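# Remove the spring clip from the cat litter pouch

## Task

Unclip the spring clip from the cat litter pouch and set it on the table at least one finger's width away from the pouch. The pouch must stay where it was, standing upright, turned the same way and not dented, and it must rest that way on its own with no help from the robot. Release everything, move the grippers away, and then end the scene yourself so it gets checked.

## Robot and tools

Robot: two arms, left_arm and right_arm. Each has six joints, always listed in this order: waist, shoulder, elbow, wrist pitch, wrist yaw, wrist roll. Each also has a parallel gripper. The fingers point along the gripper's +z axis and close along its y axis. end_effector_position is the spot between the finger pads, about 1 cm short of the tips.

World frame: the origin sits on the table top midway between the arms. +z is up, +x reaches out over the table, and left_arm is on the +y side. The arm names do not tell you which side of a picture an arm appears on. Reported hand positions are in metres and orientations are quaternions (w,x,y,z). These can be somewhat wrong, more so when the arm is stretched far.

Row format, used by both execute_actions and move: one flat list of 14 numbers, each in [-1, 1]. The first 7 are left_arm: six joint displacements, then the gripper opening. The last 7 are the same for right_arm. Send all 14 even if only one arm moves. A joint value of 1.0 stands for 1.202 rad (waist), 1.258 (shoulder), 1.238 (elbow), 2.073 (wrist pitch), and 2.022 (wrist yaw and wrist roll). Joint values are offsets, not poses. The opening value is absolute: +1 is fully open and -1 is closed.

Joint ranges in rad, for both arms: waist -2.618 to 3.054, shoulder 0 to 3.142, elbow 0 to 3.142, wrist pitch -1.571 to 1.571, wrist yaw -1.571 to 1.571, wrist roll -2.094 to 2.094. The true stops may be up to 0.036 rad away from these. If an action would push a joint more than 0.036 rad beyond a stated end, that action is rejected for both arms. If the first action of a call fails this test, or any action is malformed, the whole call does nothing. A joint driven to its real end stops there, and the result says "joint sent to its limit".

execute_actions(actions): takes a list of up to 15 actions. Each action is a table of up to 15 rows, and each row runs for one 1/30 s control step. If a table has fewer than 15 rows, its last row repeats until the action's 15 steps are done. Every row's displacements are measured from the joint angles at the start of that action, not from the previous row. For the first action, they are measured from the last reported angles. Calling it with an empty list only returns the current state and images.

move(target, speed, blocking): target is one 14-number row. Its displacements count from the "Joint positions" in the latest result that showed them. Every joint moves along its path in step with the others, so grippers trace curves. A move lasts between 0.5 and 10 s and is cut off at 10 s. speed is the top rate in rad/s of the joint with the farthest to go, from 0.01 to 2, default 0.5. Moves do not avoid obstacles or the other arm. Faster moves and targets set deeper past a contact both hit harder. The finger values are applied at the start. blocking=false returns after 0.5 s while motion continues. After that, use wait or stop before sending more rows or moves. The extra "move:" line reports how the move ended (done, off_target, moving, held, fault), limits=held or limits=none, and each arm's joint farthest from its target.

wait(seconds): 0 to 10. Lets time pass with the last commands held, and returns early if a running move finishes. stop(): brings a running move to rest. Braking needs space, so a fast arm needs more. The fingers are not stopped.

zoom_image(camera, region): gives a closer view of one camera's latest frame. camera is one of cam_high, cam_low, cam_left_wrist or cam_right_wrist, each 504x504. region is [x0, y0, x1, y1] in pixels from the top-left corner, at most 504 by 504.

It cannot be undone. Replying without any tool call also ends things.

Motion limits: each joint's target is kept within a fixed lead of its measured angle. The leads are 0.202 waist, 0.258 shoulder, 0.238 elbow, 0.573 wrist pitch, and 0.522 yaw and roll. Targets are also scaled back if they would put the gripper more than 70 mm from where it is. Large changes therefore take several actions. Friction may leave a joint up to about 0.031 rad short, and smaller commands may not move it at all.

Results: each result gives the state line (pose of each gripper), Joint positions (angles in rad plus the gripper opening in m, 0.093 open to 0 closed), Joint velocities, Joint targets, grip_measured, and camera images. Calls that ran actions also list per-step joint readings, where HELD marks steps that were held back. "joint command not followed" means a clearance check altered the targets.

Gripping: grip_measured uses the same +1 to -1 scale as the command. Empty pads meet near -0.94, and each mm of object width adds about 0.0208. The motor keeps going after the pads touch, so commanding below the object's width squeezes harder, up to roughly 50 to 62 N per pad. Keep sending the same closing value to keep holding. The opening reading sits below the real width of a held object, by up to about 12 mm.

Avoid: knocking or placing rigid items off the table; letting the arms collide or press on each other; dropping the clip; slamming or shoving the pouch, which could dent or tip it. Motors get hot under load. MOTOR HOT appears at 75 °C, and 90 °C or 100 °C trigger OVER-TEMPERATURE FAULT stops, at 100 °C the arm falls. Set the clip down, open the gripper, and back both arms away before ending.

Each tool is called after "Request:" as name(argument=value, ...) on one line, values as JSON.

## Session

I'll start by looking at the current state of the scene.

Request:
execute_actions(actions=[])

Scene clock: 0.00 s.
left_arm: end_effector_position=(+0.2186, +0.4526, +0.2040) grip_measured=+1.000 end_effector_quat_wxyz=(-0.052, +0.951, -0.296, +0.073) | right_arm: end_effector_position=(+0.3005, -0.4581, +0.1444) grip_measured=+1.000 end_effector_quat_wxyz=(+0.590, -0.189, +0.729, -0.292)
Joint names: [waist, shoulder, elbow, wrist pitch, wrist yaw, wrist roll]
Joint positions: left_arm=[ 0.426  1.507  1.529 -1.415  0.026 -2.084  0.093] | right_arm=[-0.602  0.599  0.015  0.442 -0.365 -0.764  0.093]
Joint velocities: left_arm=[-0.007 -0.002 -0.007 -0.037 -0.051  0.081  0.   ] | right_arm=[ 0.007 -0.002 -0.007 -0.007  0.051 -0.051  0.   ]
Joint targets: left_arm=[0.426 1.507 1.529 -1.415 0.026 -2.084] | right_arm=[-0.602 0.599 0.015 0.442 -0.365 -0.764]

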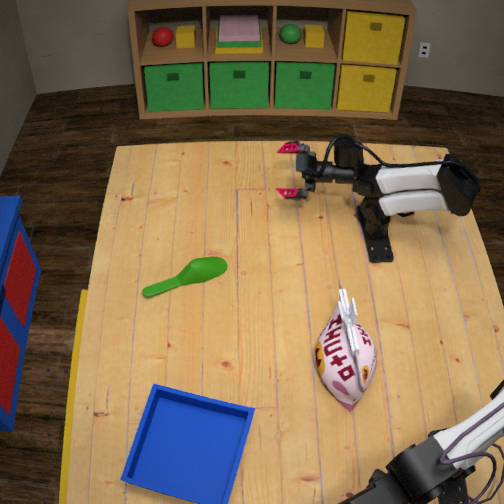

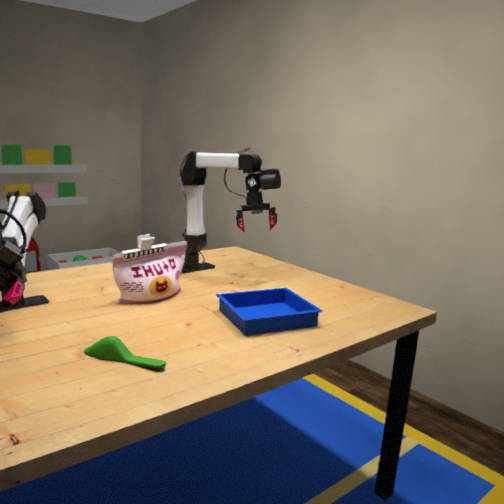

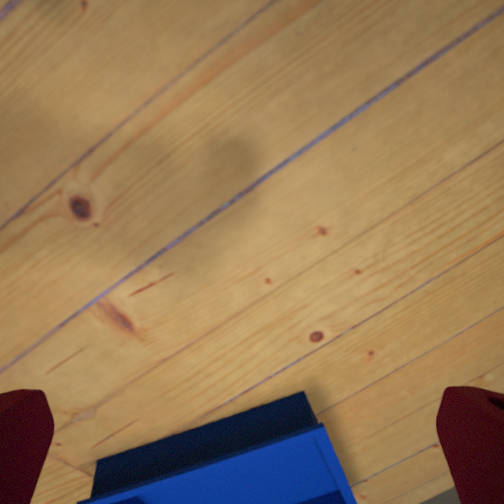

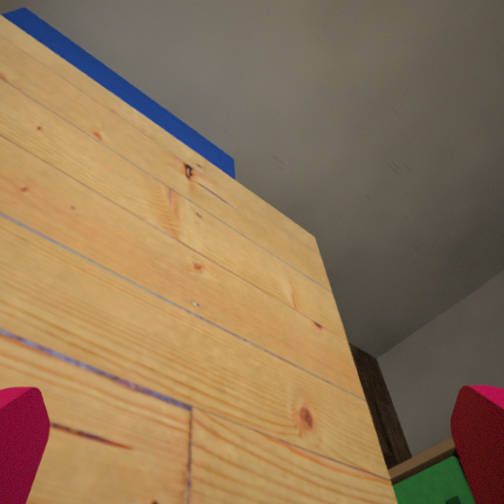

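Request:
zoom_image(camera="cam_high", region=[290, 270, 410, 420])

Request:
zoom_image(camera="cam_low", region=[90, 220, 210, 320])

Region (290, 270, 410, 420) of cam_high's 504x504 image, scaled by 3.360, with more detail than that image has; it fills the left 403 columns of this view, and the rest is white.

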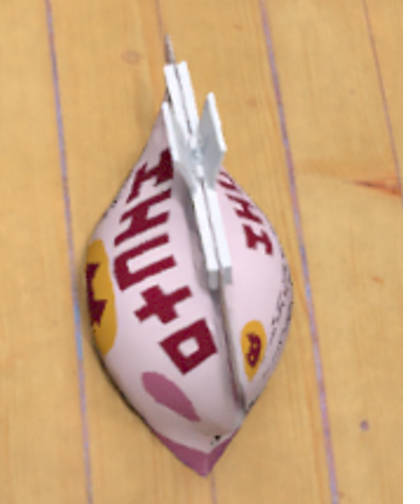

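Region (90, 220, 210, 320) of cam_low's 504x504 image, scaled by 4.200, with more detail than that image has.

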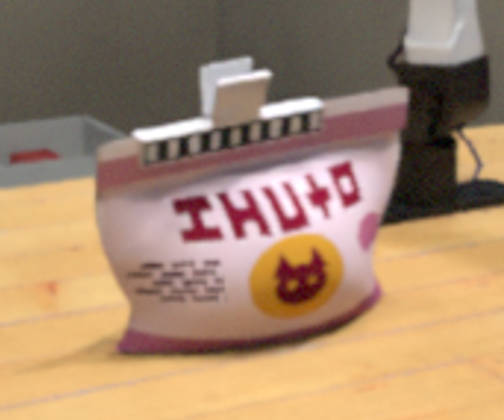

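Request:
zoom_image(camera="cam_high", region=[320, 275, 380, 365])

Request:
zoom_image(camera="cam_low", region=[110, 225, 190, 270])

Region (320, 275, 380, 365) of cam_high's 504x504 image, scaled by 5.600, with more detail than that image has.

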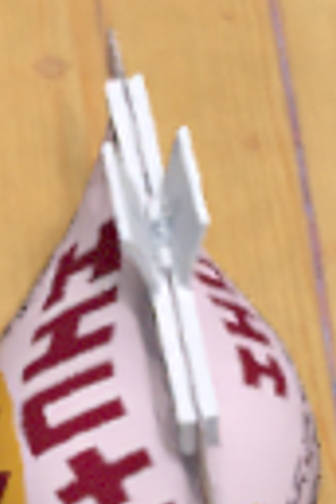

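Region (110, 225, 190, 270) of cam_low's 504x504 image, scaled by 6.300, with more detail than that image has; it fills the top 284 rows of this view, and the rest is white.

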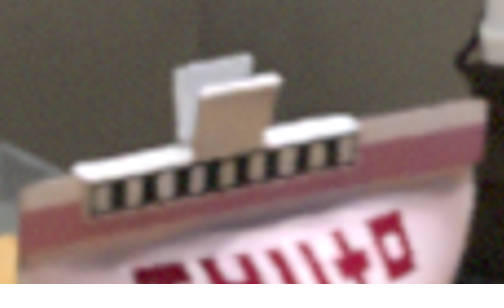

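Request:
zoom_image(camera="cam_high", region=[320, 350, 504, 504])

Request:
zoom_image(camera="cam_high", region=[260, 120, 500, 280])

Region (320, 350, 504, 504) of cam_high's 504x504 image, scaled by 2.739, with more detail than that image has; it fills the top 422 rows of this view, and the rest is white.

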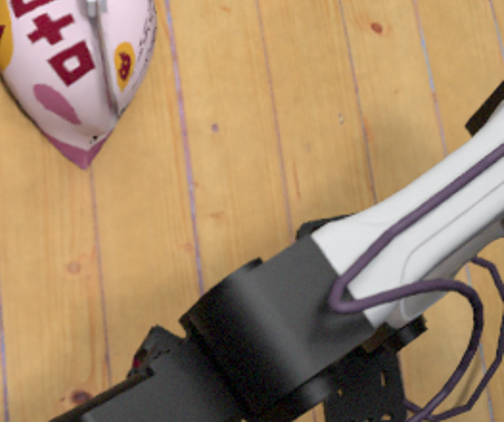

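Region (260, 120, 500, 280) of cam_high's 504x504 image, scaled by 2.100, with more detail than that image has.

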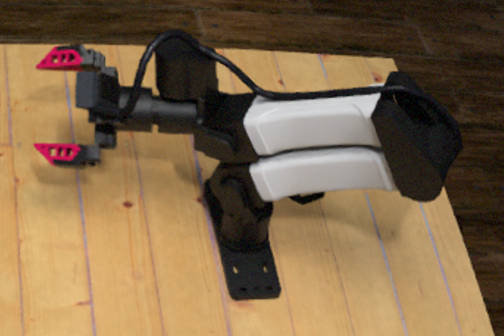

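Request:
zoom_image(camera="cam_low", region=[170, 140, 300, 280])

Request:
zoom_image(camera="cam_low", region=[0, 180, 120, 320])

Region (170, 140, 300, 280) of cam_low's 504x504 image, scaled by 3.600, with more detail than that image has; it fills the left 468 columns of this view, and the rest is white.

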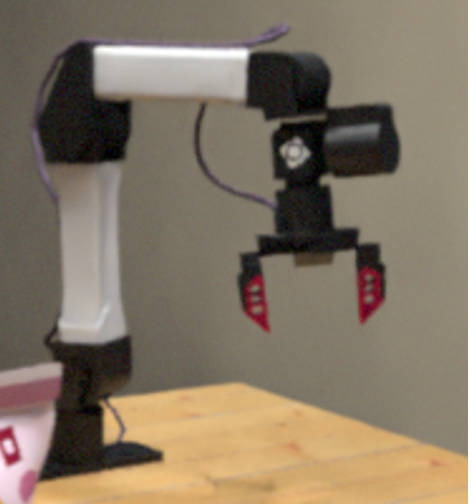

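Region (0, 180, 120, 320) of cam_low's 504x504 image, scaled by 3.600, with more detail than that image has; it fills the left 432 columns of this view, and the rest is white.

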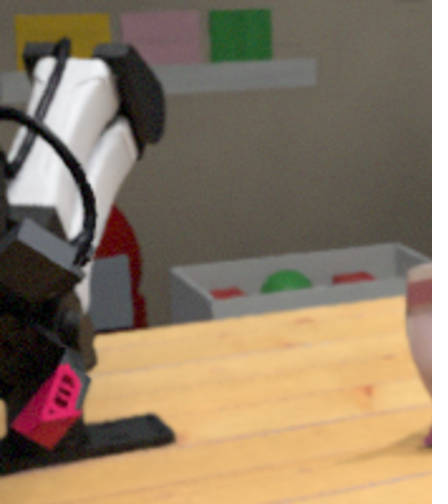

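Request:
move(target=[-0.989, 0.1947, 0.3458, -0.0126, 0.1386, 1.0, 1.0, 0, 0, 0, 0, 0, 0, 1.0], speed=1.4)

Scene clock: 20.23 s.
left_arm: end_effector_position=(+0.2001, +0.0467, +0.2634) grip_measured=+1.000 end_effector_quat_wxyz=(+0.104, +0.338, +0.913, -0.201) | right_arm: end_effector_position=(+0.3005, -0.4581, +0.1444) grip_measured=+1.000 end_effector_quat_wxyz=(+0.590, -0.189, +0.729, -0.292)
Joint names: [waist, shoulder, elbow, wrist pitch, wrist yaw, wrist roll]
Joint positions: left_arm=[-0.758  1.726  1.935 -1.427  0.295 -0.071  0.093] | right_arm=[-0.602  0.599  0.015  0.442 -0.365 -0.764  0.093]
Joint velocities: left_arm=[-0.002 -0.002 -0.012  0.037 -0.037 -0.007  0.   ] | right_arm=[-0.017 -0.007 -0.002 -0.022  0.051 -0.037  0.   ]
Joint targets: left_arm=[-0.762 1.751 1.957 -1.442 0.306 -0.062] | right_arm=[-0.602 0.599 0.015 0.442 -0.365 -0.764]
move: off_target (left_arm); limits=none; left_arm: farthest joint: the shoulder, 0.026 radians from its target (0.245 radians at the start); right_arm: farthest joint: the waist, 0.000 radians from its target (0.000 radians at the start)
camera_calibration (this result's frames):
cam_left_wrist: T_world_to_cam=[[-0.656852, -0.693125, 0.296855, 0.0834522], [-0.704963, 0.704207, 0.0843778, 0.125771], [-0.267532, -0.153848, -0.951187, 0.393634], [0, 0, 0, 1]] pos_world=[0.248789, 0.029834, 0.339034]

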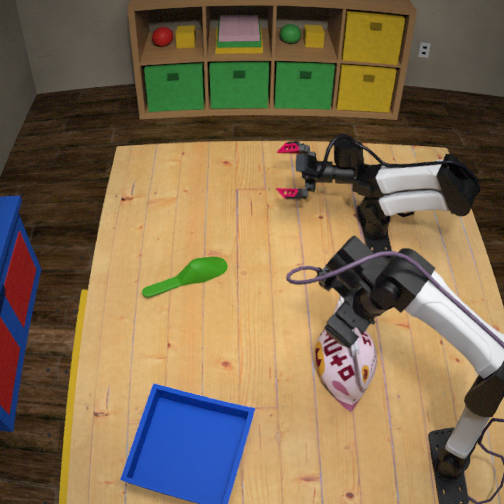

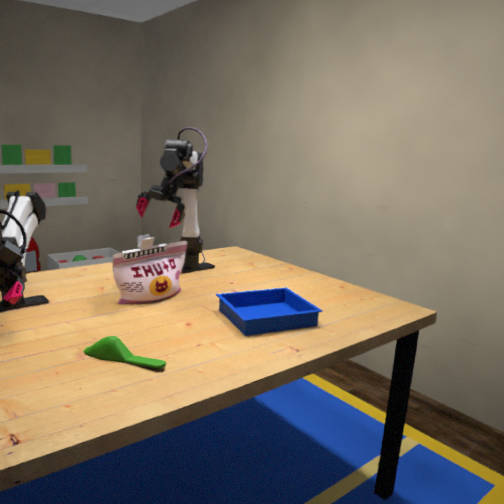

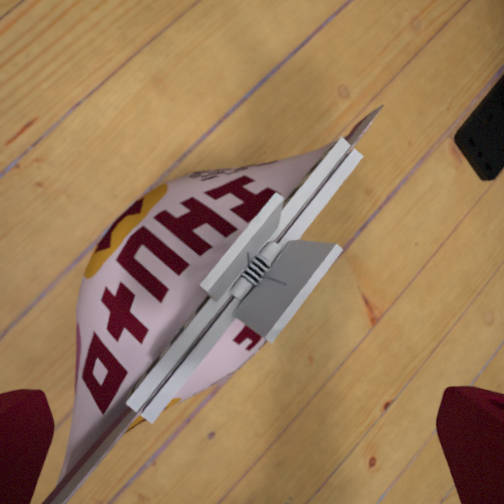

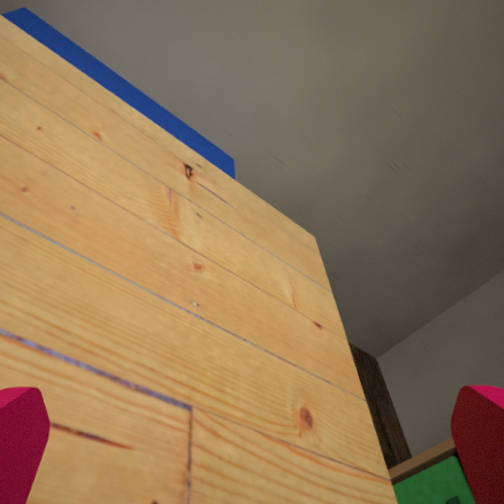

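Request:
zoom_image(camera="cam_left_wrist", region=[110, 120, 390, 440])

Request:
zoom_image(camera="cam_left_wrist", region=[190, 180, 360, 350])

Region (110, 120, 390, 440) of cam_left_wrist's 504x504 image, scaled by 1.575, with more detail than that image has; it fills the left 441 columns of this view, and the rest is white.

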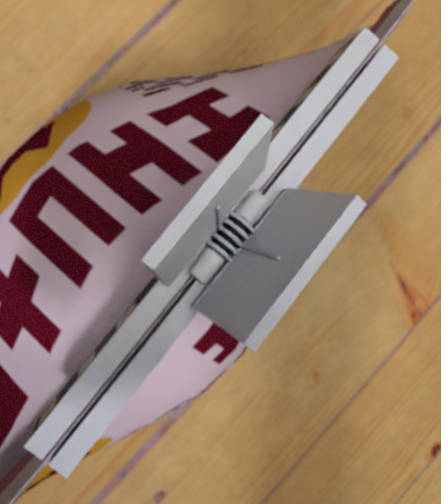

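Region (190, 180, 360, 350) of cam_left_wrist's 504x504 image, scaled by 2.965, with more detail than that image has.

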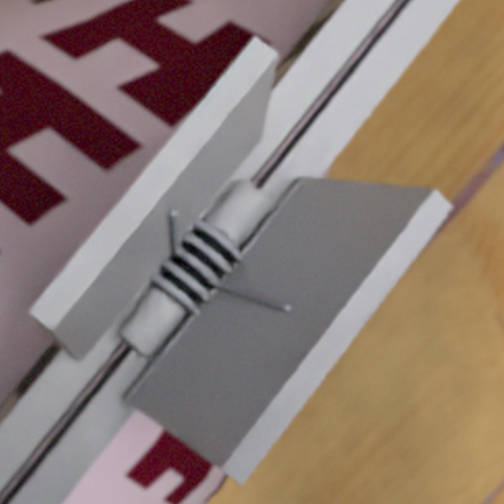

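Request:
zoom_image(camera="cam_low", region=[110, 180, 200, 270])

Region (110, 180, 200, 270) of cam_low's 504x504 image, scaled by 5.600, with more detail than that image has.

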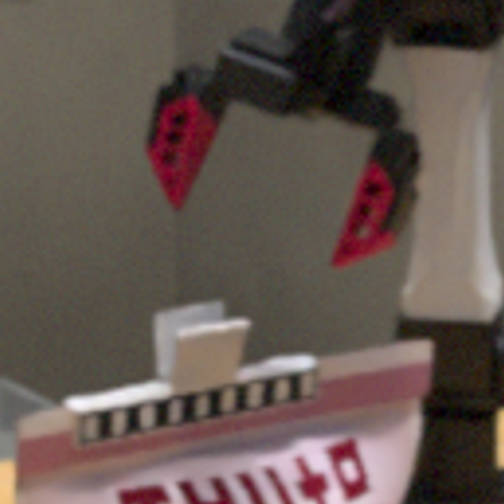

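Request:
move(target=[-0.0266, 0.1230, -0.0840, 0.0656, 0.0628, 0.3452, 1.0, 0, 0, 0, 0, 0, 0, 1.0], speed=0.8)

Scene clock: 28.07 s.
left_arm: end_effector_position=(+0.2049, +0.0055, +0.2057) grip_measured=+1.000 end_effector_quat_wxyz=(+0.119, +0.634, +0.734, -0.211) | right_arm: end_effector_position=(+0.3005, -0.4581, +0.1444) grip_measured=+1.000 end_effector_quat_wxyz=(+0.590, -0.189, +0.729, -0.292)
Joint names: [waist, shoulder, elbow, wrist pitch, wrist yaw, wrist roll]
Joint positions: left_arm=[-0.78   1.86   1.857 -1.296  0.413  0.618  0.093] | right_arm=[-0.602  0.599  0.015  0.442 -0.365 -0.764  0.093]
Joint velocities: left_arm=[-0.007  0.007  0.002  0.037  0.037 -0.007  0.   ] | right_arm=[ 0.007 -0.002 -0.017  0.022 -0.007  0.037  0.   ]
Joint targets: left_arm=[-0.790 1.880 1.831 -1.291 0.422 0.627] | right_arm=[-0.602 0.599 0.015 0.442 -0.365 -0.764]
move: off_target (left_arm); limits=none; left_arm: farthest joint: the elbow, 0.026 radians from its target (0.104 radians at the start); right_arm: farthest joint: the waist, 0.000 radians from its target (0.000 radians at the start)
camera_calibration (this result's frames):
cam_left_wrist: T_world_to_cam=[[-0.980844, -0.110639, 0.160323, 0.16645], [-0.116605, 0.992776, -0.0282624, 0.0639924], [-0.156038, -0.0464155, -0.98666, 0.317553], [0, 0, 0, 1]] pos_world=[0.220274, -0.0303749, 0.288439]

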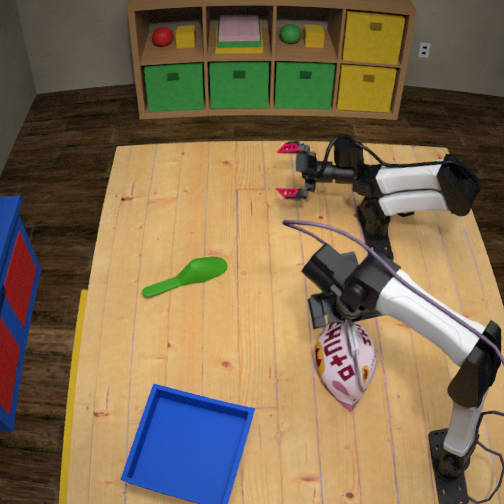

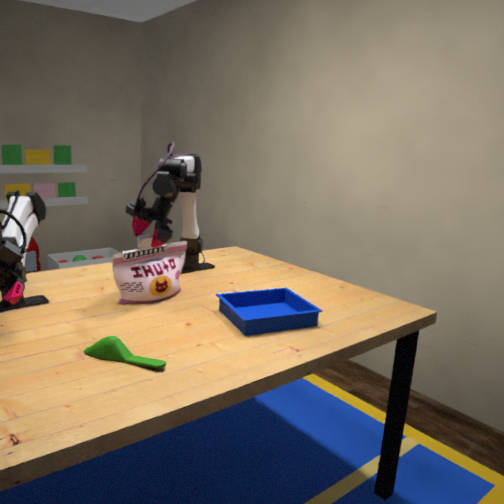

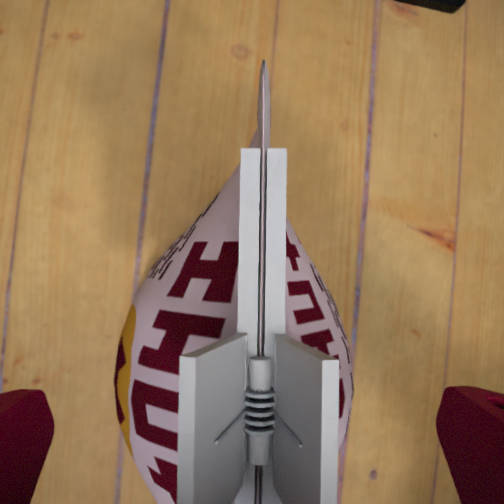

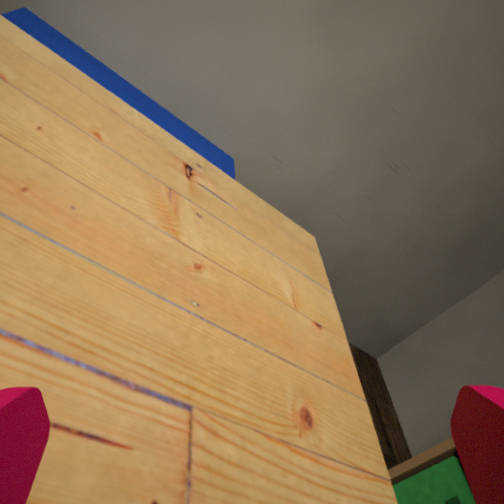

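Request:
zoom_image(camera="cam_left_wrist", region=[160, 320, 360, 504])

Request:
zoom_image(camera="cam_low", region=[110, 190, 200, 270])

Region (160, 320, 360, 504) of cam_left_wrist's 504x504 image, scaled by 2.520, with more detail than that image has; it fills the top 464 rows of this view, and the rest is white.

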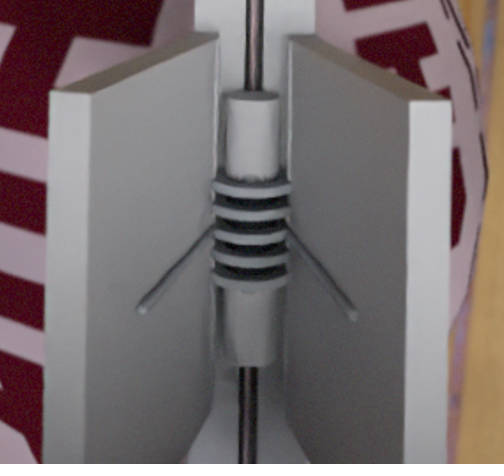

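Region (110, 190, 200, 270) of cam_low's 504x504 image, scaled by 5.600, with more detail than that image has.

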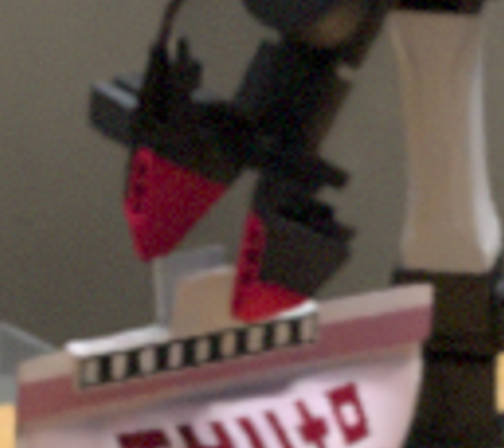

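Request:
move(target=[-0.011, 0.0159, -0.030, -0.0106, 0.0044, 0.0044, 0.0, 0, 0, 0, 0, 0, 0, 1.0], speed=0.15)

Scene clock: 32.43 s.
left_arm: end_effector_position=(+0.2035, +0.0067, +0.2052) grip_measured=+0.003 end_effector_quat_wxyz=(+0.115, +0.634, +0.735, -0.211) | right_arm: end_effector_position=(+0.3005, -0.4581, +0.1444) grip_measured=+1.000 end_effector_quat_wxyz=(+0.590, -0.189, +0.729, -0.292)
Joint names: [waist, shoulder, elbow, wrist pitch, wrist yaw, wrist roll]
Joint positions: left_arm=[-0.78   1.86   1.857 -1.304  0.413  0.618  0.045] | right_arm=[-0.602  0.599  0.015  0.442 -0.365 -0.764  0.093]
Joint velocities: left_arm=[-0.012 -0.002 -0.002 -0.007  0.037 -0.095 -0.002] | right_arm=[ 0.012 -0.007  0.007 -0.095 -0.051 -0.066  0.   ]
Joint targets: left_arm=[-0.794 1.880 1.820 -1.318 0.422 0.626] | right_arm=[-0.602 0.599 0.015 0.442 -0.365 -0.764]
move: off_target (left_arm); limits=none; left_arm: farthest joint: the elbow, 0.037 radians from its target (0.037 radians at the start); right_arm: farthest joint: the waist, 0.000 radians from its target (0.000 radians at the start)
camera_calibration (this result's frames):
cam_left_wrist: T_world_to_cam=[[-0.979878, -0.111093, 0.165821, 0.163969], [-0.116327, 0.992964, -0.022166, 0.0612957], [-0.162192, -0.0410095, -0.985907, 0.317979], [0, 0, 0, 1]] pos_world=[0.219374, -0.0296085, 0.287666]

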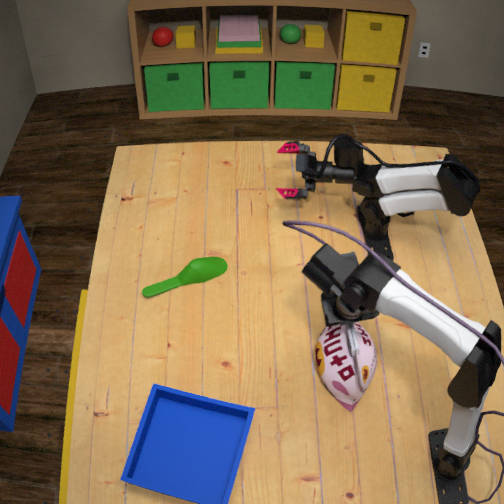

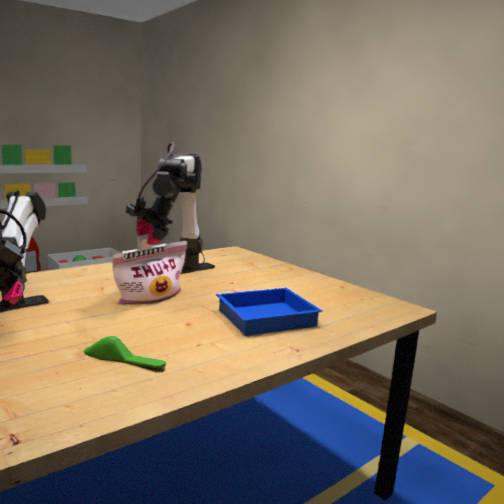

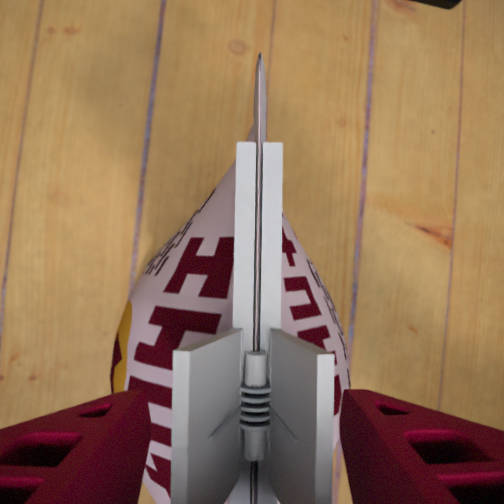

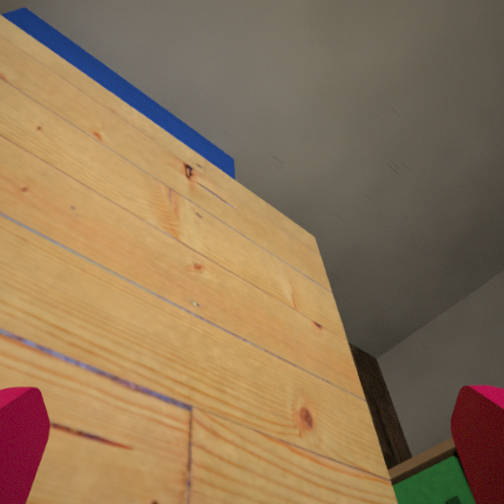

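Request:
execute_actions(actions=[[[0,0,0,-0.007,0,0,-0.02,0,0,0,0,0,0,1],[0,0,0,-0.0075,0,0,-0.04,0,0,0,0,0,0,1],[0,0,0,-0.008,0,0,-0.06,0,0,0,0,0,0,1],[0,0,0,-0.0085,0,0,-0.08,0,0,0,0,0,0,1],[0,0,0,-0.009,0,0,-0.10,0,0,0,0,0,0,1],[0,0,0,-0.0095,0,0,-0.12,0,0,0,0,0,0,1],[0,0,0,-0.010,0,0,-0.14,0,0,0,0,0,0,1],[0,0,0,-0.0105,0,0,-0.16,0,0,0,0,0,0,1],[0,0,0,-0.0105,0,0,-0.18,0,0,0,0,0,0,1],[0,0,0,-0.0105,0,0,-0.19,0,0,0,0,0,0,1],[0,0,0,-0.0105,0,0,-0.20,0,0,0,0,0,0,1],[0,0,0,-0.0105,0,0,-0.21,0,0,0,0,0,0,1],[0,0,0,-0.0105,0,0,-0.22,0,0,0,0,0,0,1],[0,0,0,-0.0105,0,0,-0.23,0,0,0,0,0,0,1],[0,0,0,-0.0105,0,0,-0.24,0,0,0,0,0,0,1]],[[0,0,0,0,0,0,-0.26,0,0,0,0,0,0,1],[0,0,0,0,0,0,-0.28,0,0,0,0,0,0,1],[0,0,0,0,0,0,-0.30,0,0,0,0,0,0,1],[0,0,0,0,0,0,-0.32,0,0,0,0,0,0,1],[0,0,0,0,0,0,-0.34,0,0,0,0,0,0,1],[0,0,0,0,0,0,-0.36,0,0,0,0,0,0,1],[0,0,0,0,0,0,-0.38,0,0,0,0,0,0,1],[0,0,0,0,0,0,-0.40,0,0,0,0,0,0,1],[0,0,0,0,0,0,-0.42,0,0,0,0,0,0,1],[0,0,0,0,0,0,-0.44,0,0,0,0,0,0,1],[0,0,0,0,0,0,-0.46,0,0,0,0,0,0,1],[0,0,0,0,0,0,-0.48,0,0,0,0,0,0,1],[0,0,0,0,0,0,-0.50,0,0,0,0,0,0,1],[0,0,0,0,0,0,-0.52,0,0,0,0,0,0,1],[0,0,0,0,0,0,-0.54,0,0,0,0,0,0,1]],[[0,0,0,0,0,0,-0.56,0,0,0,0,0,0,1],[0,0,0,0,0,0,-0.58,0,0,0,0,0,0,1],[0,0,0,0,0,0,-0.60,0,0,0,0,0,0,1],[0,0,0,0,0,0,-0.62,0,0,0,0,0,0,1],[0,0,0,0,0,0,-0.64,0,0,0,0,0,0,1],[0,0,0,0,0,0,-0.66,0,0,0,0,0,0,1],[0,0,0,0,0,0,-0.68,0,0,0,0,0,0,1],[0,0,0,0,0,0,-0.70,0,0,0,0,0,0,1]]])

Scene clock: 35.47 s.
left_arm: end_effector_position=(+0.2030, +0.0075, +0.2049) grip_measured=-0.682 end_effector_quat_wxyz=(+0.113, +0.634, +0.736, -0.211) | right_arm: end_effector_position=(+0.3005, -0.4581, +0.1444) grip_measured=+1.000 end_effector_quat_wxyz=(+0.590, -0.189, +0.729, -0.292)
Joint names: [waist, shoulder, elbow, wrist pitch, wrist yaw, wrist roll]
Joint positions: left_arm=[-0.78   1.86   1.857 -1.308  0.412  0.618  0.012] | right_arm=[-0.602  0.599  0.015  0.442 -0.365 -0.764  0.093]
Joint velocities: left_arm=[-0.017 -0.007  0.002 -0.066 -0.022 -0.007  0.   ] | right_arm=[-0.007  0.002 -0.012 -0.051 -0.037 -0.022  0.   ]
Joint targets: left_arm=[-0.780 1.860 1.857 -1.309 0.412 0.618] | right_arm=[-0.602 0.599 0.015 0.442 -0.365 -0.764]
Step readings (joint positions; steps 1 to 15: 1st action; 16 to 30: 2nd action; 31 to 45: 3rd action):
0: left_arm=[-0.780 1.860 1.857 -1.305 0.413 0.618] | right_arm=[-0.602 0.599 0.015 0.442 -0.365 -0.764]
1: left_arm=[-0.780 1.860 1.857 -1.305 0.413 0.618] | right_arm=[-0.602 0.599 0.015 0.442 -0.365 -0.764]
2: left_arm=[-0.780 1.860 1.857 -1.305 0.413 0.618] | right_arm=[-0.602 0.599 0.015 0.442 -0.365 -0.764]
4: left_arm=[-0.780 1.860 1.857 -1.306 0.413 0.618] | right_arm=[-0.602 0.599 0.015 0.442 -0.365 -0.764]
8: left_arm=[-0.780 1.860 1.857 -1.309 0.413 0.618] | right_arm=[-0.602 0.599 0.015 0.442 -0.365 -0.764]
15: left_arm=[-0.780 1.860 1.857 -1.312 0.413 0.618] | right_arm=[-0.602 0.599 0.015 0.442 -0.365 -0.764]
16: left_arm=[-0.780 1.860 1.857 -1.312 0.413 0.618] | right_arm=[-0.602 0.599 0.015 0.442 -0.365 -0.764]
17: left_arm=[-0.780 1.860 1.857 -1.312 0.413 0.618] | right_arm=[-0.602 0.599 0.015 0.442 -0.365 -0.764]
19: left_arm=[-0.780 1.860 1.857 -1.312 0.413 0.618] | right_arm=[-0.602 0.599 0.015 0.442 -0.365 -0.764]
23: left_arm=[-0.780 1.860 1.857 -1.310 0.413 0.618] | right_arm=[-0.602 0.599 0.015 0.442 -0.365 -0.764]
30: left_arm=[-0.780 1.860 1.857 -1.309 0.412 0.618] | right_arm=[-0.602 0.599 0.015 0.442 -0.365 -0.764]
31: left_arm=[-0.780 1.860 1.857 -1.309 0.412 0.618] | right_arm=[-0.602 0.599 0.015 0.442 -0.365 -0.764]
32: left_arm=[-0.780 1.860 1.857 -1.308 0.412 0.618] | right_arm=[-0.602 0.599 0.015 0.442 -0.365 -0.764]
34: left_arm=[-0.780 1.860 1.857 -1.308 0.412 0.618] | right_arm=[-0.602 0.599 0.015 0.442 -0.365 -0.764]
38: left_arm=[-0.780 1.860 1.857 -1.308 0.412 0.618] | right_arm=[-0.602 0.599 0.015 0.442 -0.365 -0.764]
45: Joint positions above
camera_calibration (this result's frames):
cam_left_wrist: T_world_to_cam=[[-0.979459, -0.111993, 0.167684, 0.163114], [-0.116667, 0.993003, -0.0182537, 0.0597517], [-0.164466, -0.0374419, -0.985672, 0.317991], [0, 0, 0, 1]] pos_world=[0.219033, -0.0291598, 0.287174]

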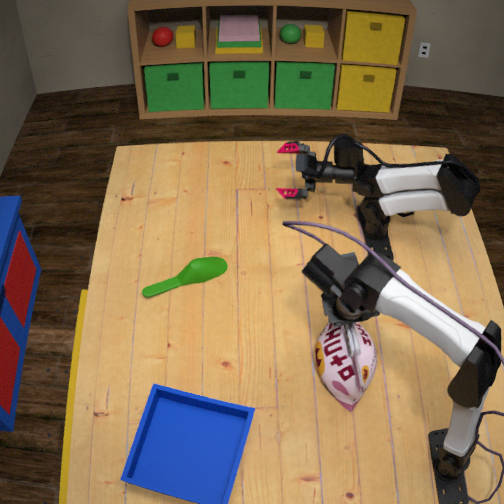

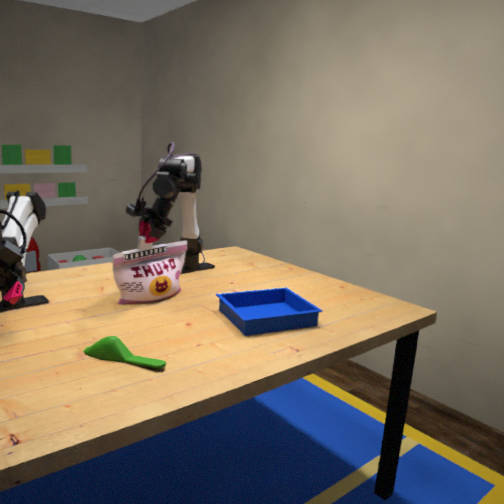

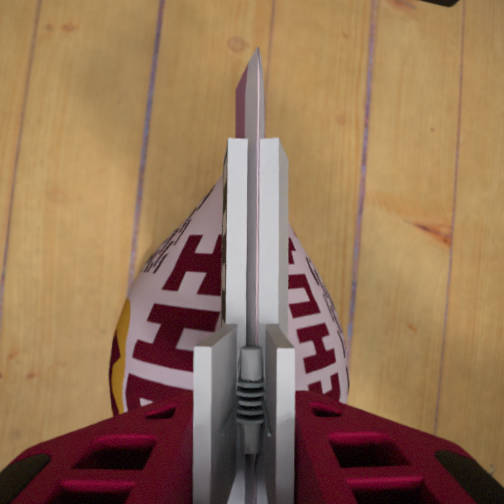

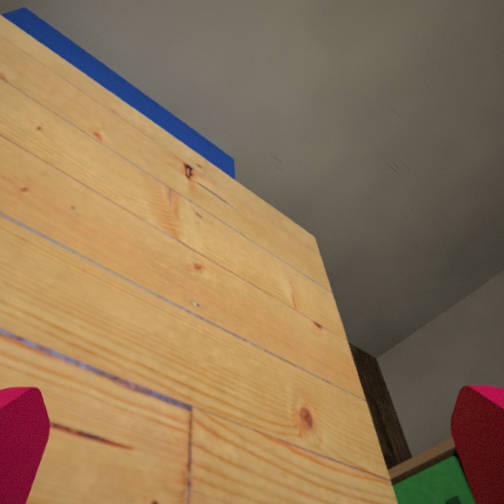

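Request:
zoom_image(camera="cam_left_wrist", region=[180, 30, 330, 380])

Request:
zoom_image(camera="cam_low", region=[100, 190, 200, 310])

Region (180, 30, 330, 380) of cam_left_wrist's 504x504 image, scaled by 1.440, with more detail than that image has; it fills the left 216 columns of this view, and the rest is white.

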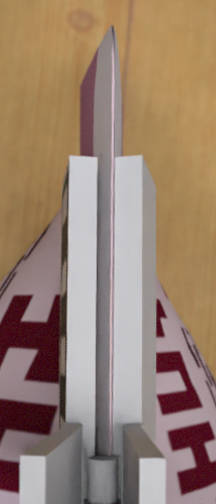

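Region (100, 190, 200, 310) of cam_low's 504x504 image, scaled by 4.200, with more detail than that image has.

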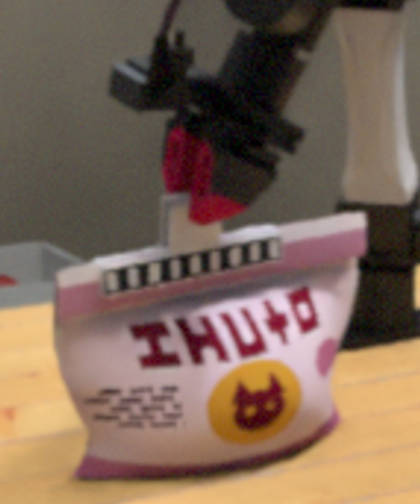

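Request:
move(target=[0, 0, 0.1583, -0.0589, 0, 0, -0.70, 0, 0, 0, 0, 0, 0, 1.0], speed=0.25)

Scene clock: 45.87 s.
left_arm: end_effector_position=(+0.2027, +0.0077, +0.2504) grip_measured=-0.682 end_effector_quat_wxyz=(+0.143, +0.636, +0.728, -0.212) | right_arm: end_effector_position=(+0.3005, -0.4581, +0.1444) grip_measured=+1.000 end_effector_quat_wxyz=(+0.590, -0.189, +0.729, -0.292)
Joint names: [waist, shoulder, elbow, wrist pitch, wrist yaw, wrist roll]
Joint positions: left_arm=[-0.78   1.86   2.03  -1.42   0.412  0.618  0.012] | right_arm=[-0.602  0.599  0.015  0.442 -0.365 -0.764  0.093]
Joint velocities: left_arm=[ 0.002  0.007 -0.007  0.037 -0.007 -0.007  0.   ] | right_arm=[ 0.012 -0.007  0.002  0.007 -0.037 -0.081  0.   ]
Joint targets: left_arm=[-0.780 1.860 2.053 -1.431 0.412 0.618] | right_arm=[-0.602 0.599 0.015 0.442 -0.365 -0.764]
move: off_target (left_arm); limits=none; left_arm: farthest joint: the elbow, 0.023 radians from its target (0.196 radians at the start); right_arm: farthest joint: the waist, 0.000 radians from its target (0.000 radians at the start)
camera_calibration (this result's frames):
cam_left_wrist: T_world_to_cam=[[-0.986145, -0.105772, 0.127789, 0.166544], [-0.114777, 0.991245, -0.065269, 0.0717016], [-0.119766, -0.0790319, -0.989651, 0.355051], [0, 0, 0, 1]] pos_world=[0.21499, -0.0253978, 0.334774]

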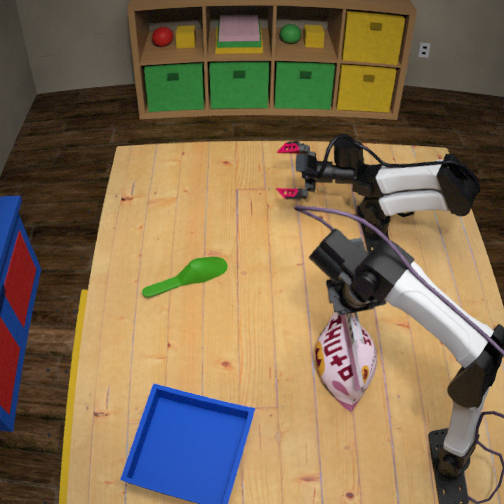

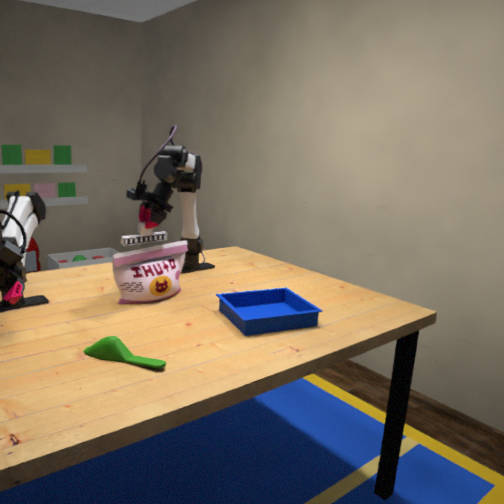

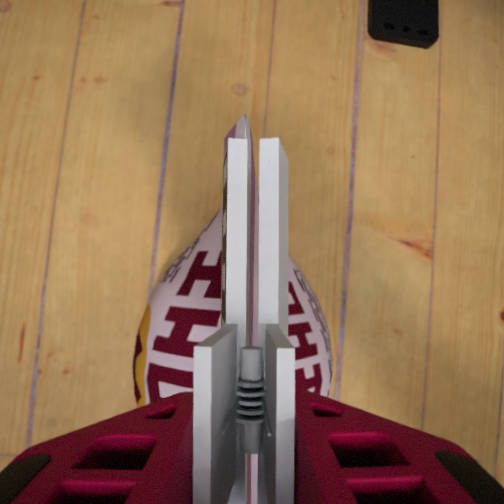

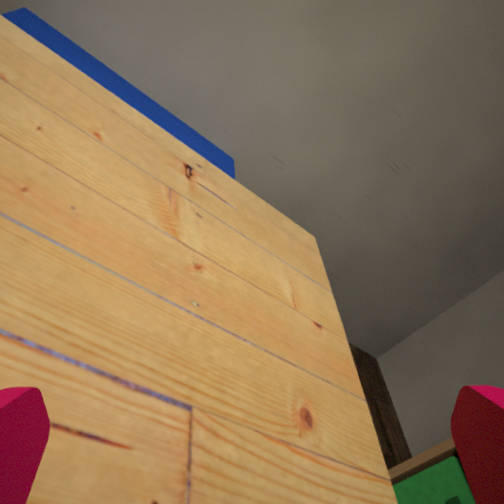

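Request:
zoom_image(camera="cam_low", region=[105, 190, 195, 280])

Region (105, 190, 195, 280) of cam_low's 504x504 image, scaled by 5.600, with more detail than that image has.

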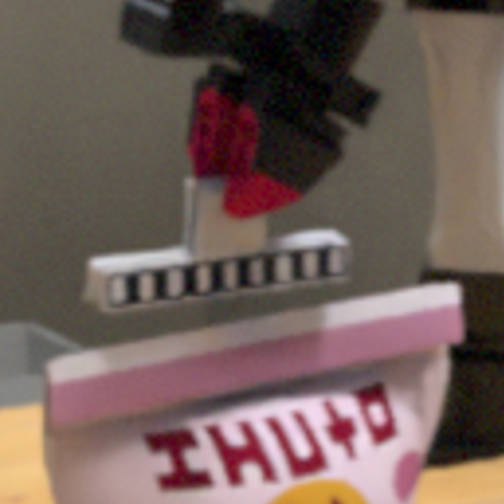

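Request:
move(target=[0.5483, -0.3037, -0.9337, 0.3919, -0.0663, 0.0188, -0.70, 0, 0, 0, 0, 0, 0, 1.0], speed=0.9)

Scene clock: 55.13 s.
left_arm: end_effector_position=(+0.2698, +0.2488, +0.0681) grip_measured=-0.681 end_effector_quat_wxyz=(+0.208, +0.380, +0.897, -0.089) | right_arm: end_effector_position=(+0.3005, -0.4581, +0.1444) grip_measured=+1.000 end_effector_quat_wxyz=(+0.590, -0.189, +0.729, -0.292)
Joint names: [waist, shoulder, elbow, wrist pitch, wrist yaw, wrist roll]
Joint positions: left_arm=[-0.131  1.498  0.9   -0.616  0.289  0.648  0.013] | right_arm=[-0.602  0.599  0.015  0.442 -0.365 -0.764  0.093]
Joint velocities: left_arm=[ 0.007 -0.012  0.002  0.007  0.007 -0.022 -0.001] | right_arm=[-0.012 -0.007  0.002 -0.066 -0.007 -0.022  0.   ]
Joint targets: left_arm=[-0.121 1.479 0.875 -0.608 0.278 0.656] | right_arm=[-0.602 0.599 0.015 0.442 -0.365 -0.764]
move: off_target (left_arm); limits=none; left_arm: farthest joint: the elbow, 0.026 radians from its target (1.156 radians at the start); right_arm: farthest joint: the waist, 0.000 radians from its target (0.000 radians at the start)
camera_calibration (this result's frames):
cam_left_wrist: T_world_to_cam=[[-0.715446, -0.698664, 0.00243467, 0.364518], [-0.698555, 0.715263, -0.020518, 0.0516377], [0.0125937, -0.0163803, -0.999787, 0.15113], [0, 0, 0, 1]] pos_world=[0.294961, 0.220217, 0.15127]

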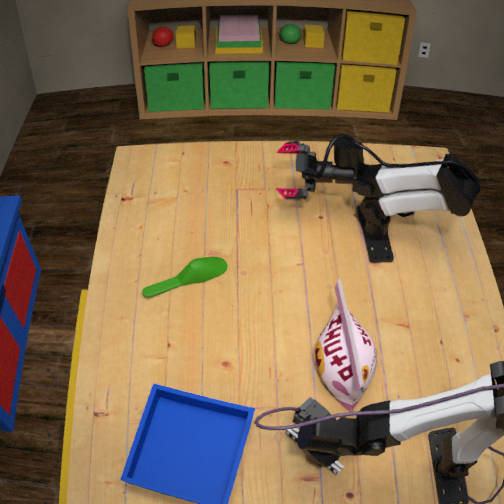

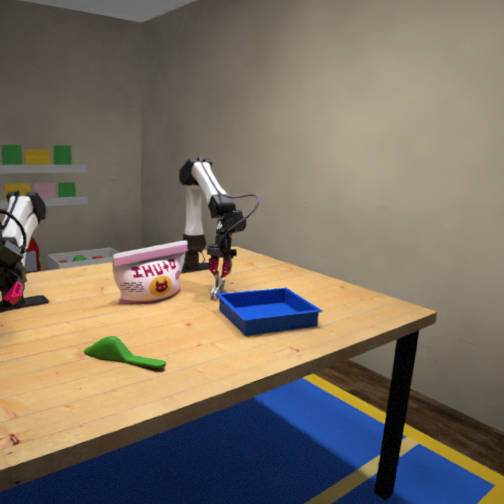

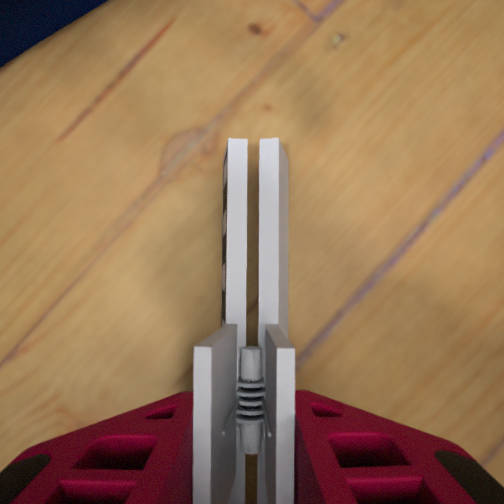

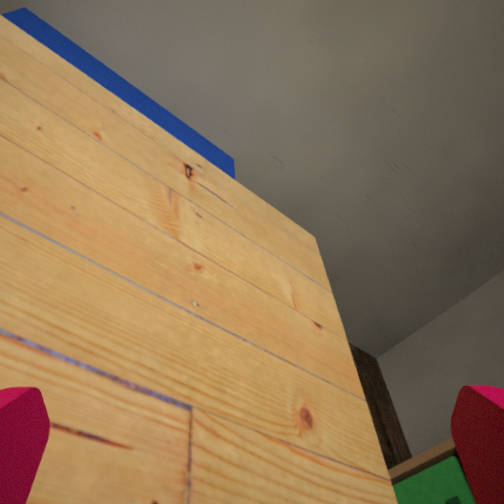

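Request:
zoom_image(camera="cam_low", region=[190, 245, 250, 310])

Request:
zoom_image(camera="cam_high", region=[270, 390, 370, 490])

Region (190, 245, 250, 310) of cam_low's 504x504 image, scaled by 7.754, with more detail than that image has; it fills the left 465 columns of this view, and the rest is white.

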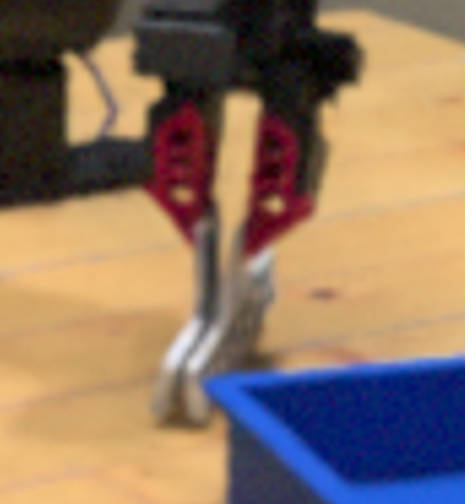

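Region (270, 390, 370, 490) of cam_high's 504x504 image, scaled by 5.040, with more detail than that image has.

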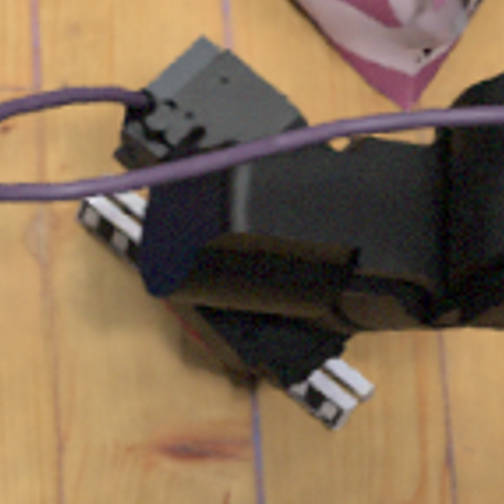

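Request:
zoom_image(camera="cam_left_wrist", region=[205, 120, 305, 220])

Region (205, 120, 305, 220) of cam_left_wrist's 504x504 image, scaled by 5.040, with more detail than that image has.

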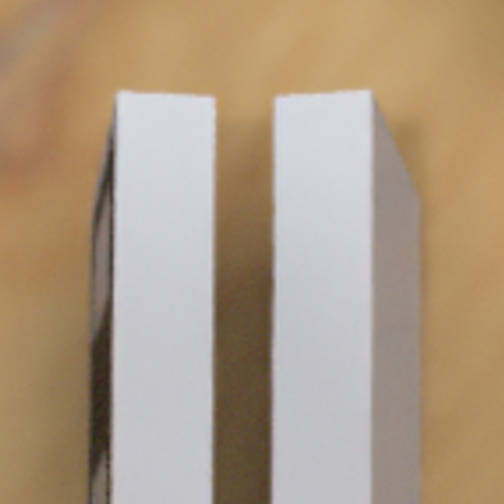

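Request:
move(target=[0, 0, -0.0735, 0.0352, 0, 0, -0.70, 0, 0, 0, 0, 0, 0, 1.0], speed=0.12)

Scene clock: 58.07 s.
left_arm: end_effector_position=(+0.2669, +0.2491, +0.0597) grip_measured=-0.681 end_effector_quat_wxyz=(+0.214, +0.380, +0.896, -0.087) | right_arm: end_effector_position=(+0.3005, -0.4581, +0.1444) grip_measured=+1.000 end_effector_quat_wxyz=(+0.590, -0.189, +0.729, -0.292)
Joint names: [waist, shoulder, elbow, wrist pitch, wrist yaw, wrist roll]
Joint positions: left_arm=[-0.131  1.49   0.852 -0.563  0.289  0.648  0.012] | right_arm=[-0.602  0.599  0.015  0.442 -0.365 -0.764  0.093]
Joint velocities: left_arm=[ 0.002 -0.007  0.027 -0.007 -0.037 -0.007 -0.   ] | right_arm=[-0.022 -0.007  0.017 -0.007 -0.066  0.007  0.   ]
Joint targets: left_arm=[-0.131 1.497 0.809 -0.543 0.290 0.648] | right_arm=[-0.602 0.599 0.015 0.442 -0.365 -0.764]
move: off_target (left_arm); limits=none; left_arm: farthest joint: the elbow, 0.043 radians from its target (0.091 radians at the start); right_arm: farthest joint: the waist, 0.000 radians from its target (0.000 radians at the start)
camera_calibration (this result's frames):
cam_left_wrist: T_world_to_cam=[[-0.715421, -0.698666, -0.00613375, 0.363188], [-0.698214, 0.715228, -0.0307536, 0.0497755], [0.0258736, -0.0177191, -0.999508, 0.139509], [0, 0, 0, 1]] pos_world=[0.290977, 0.220618, 0.143199]

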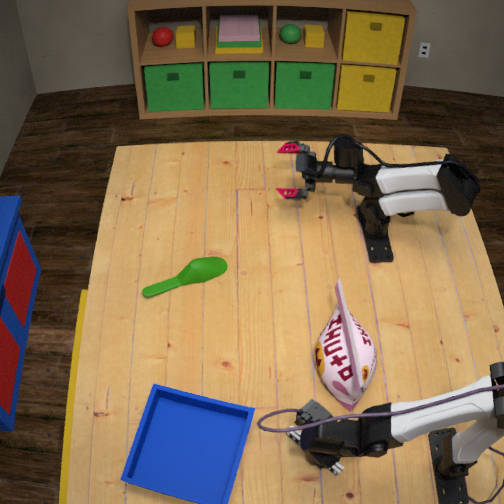

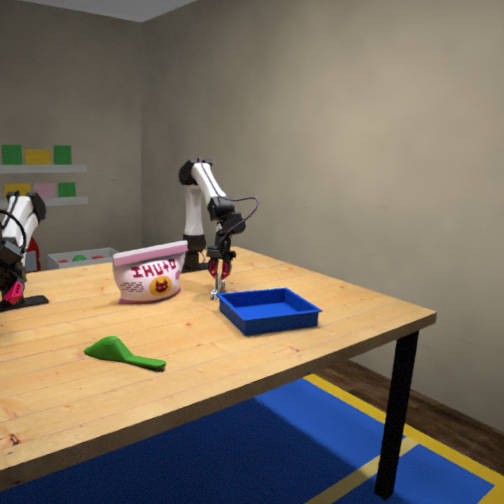

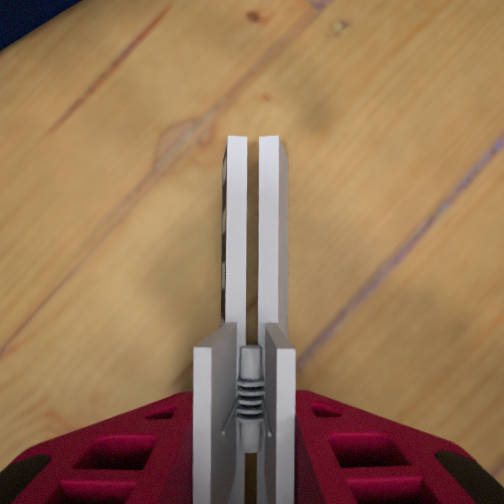

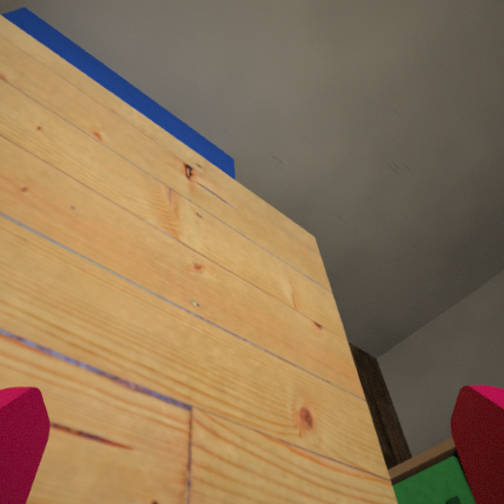

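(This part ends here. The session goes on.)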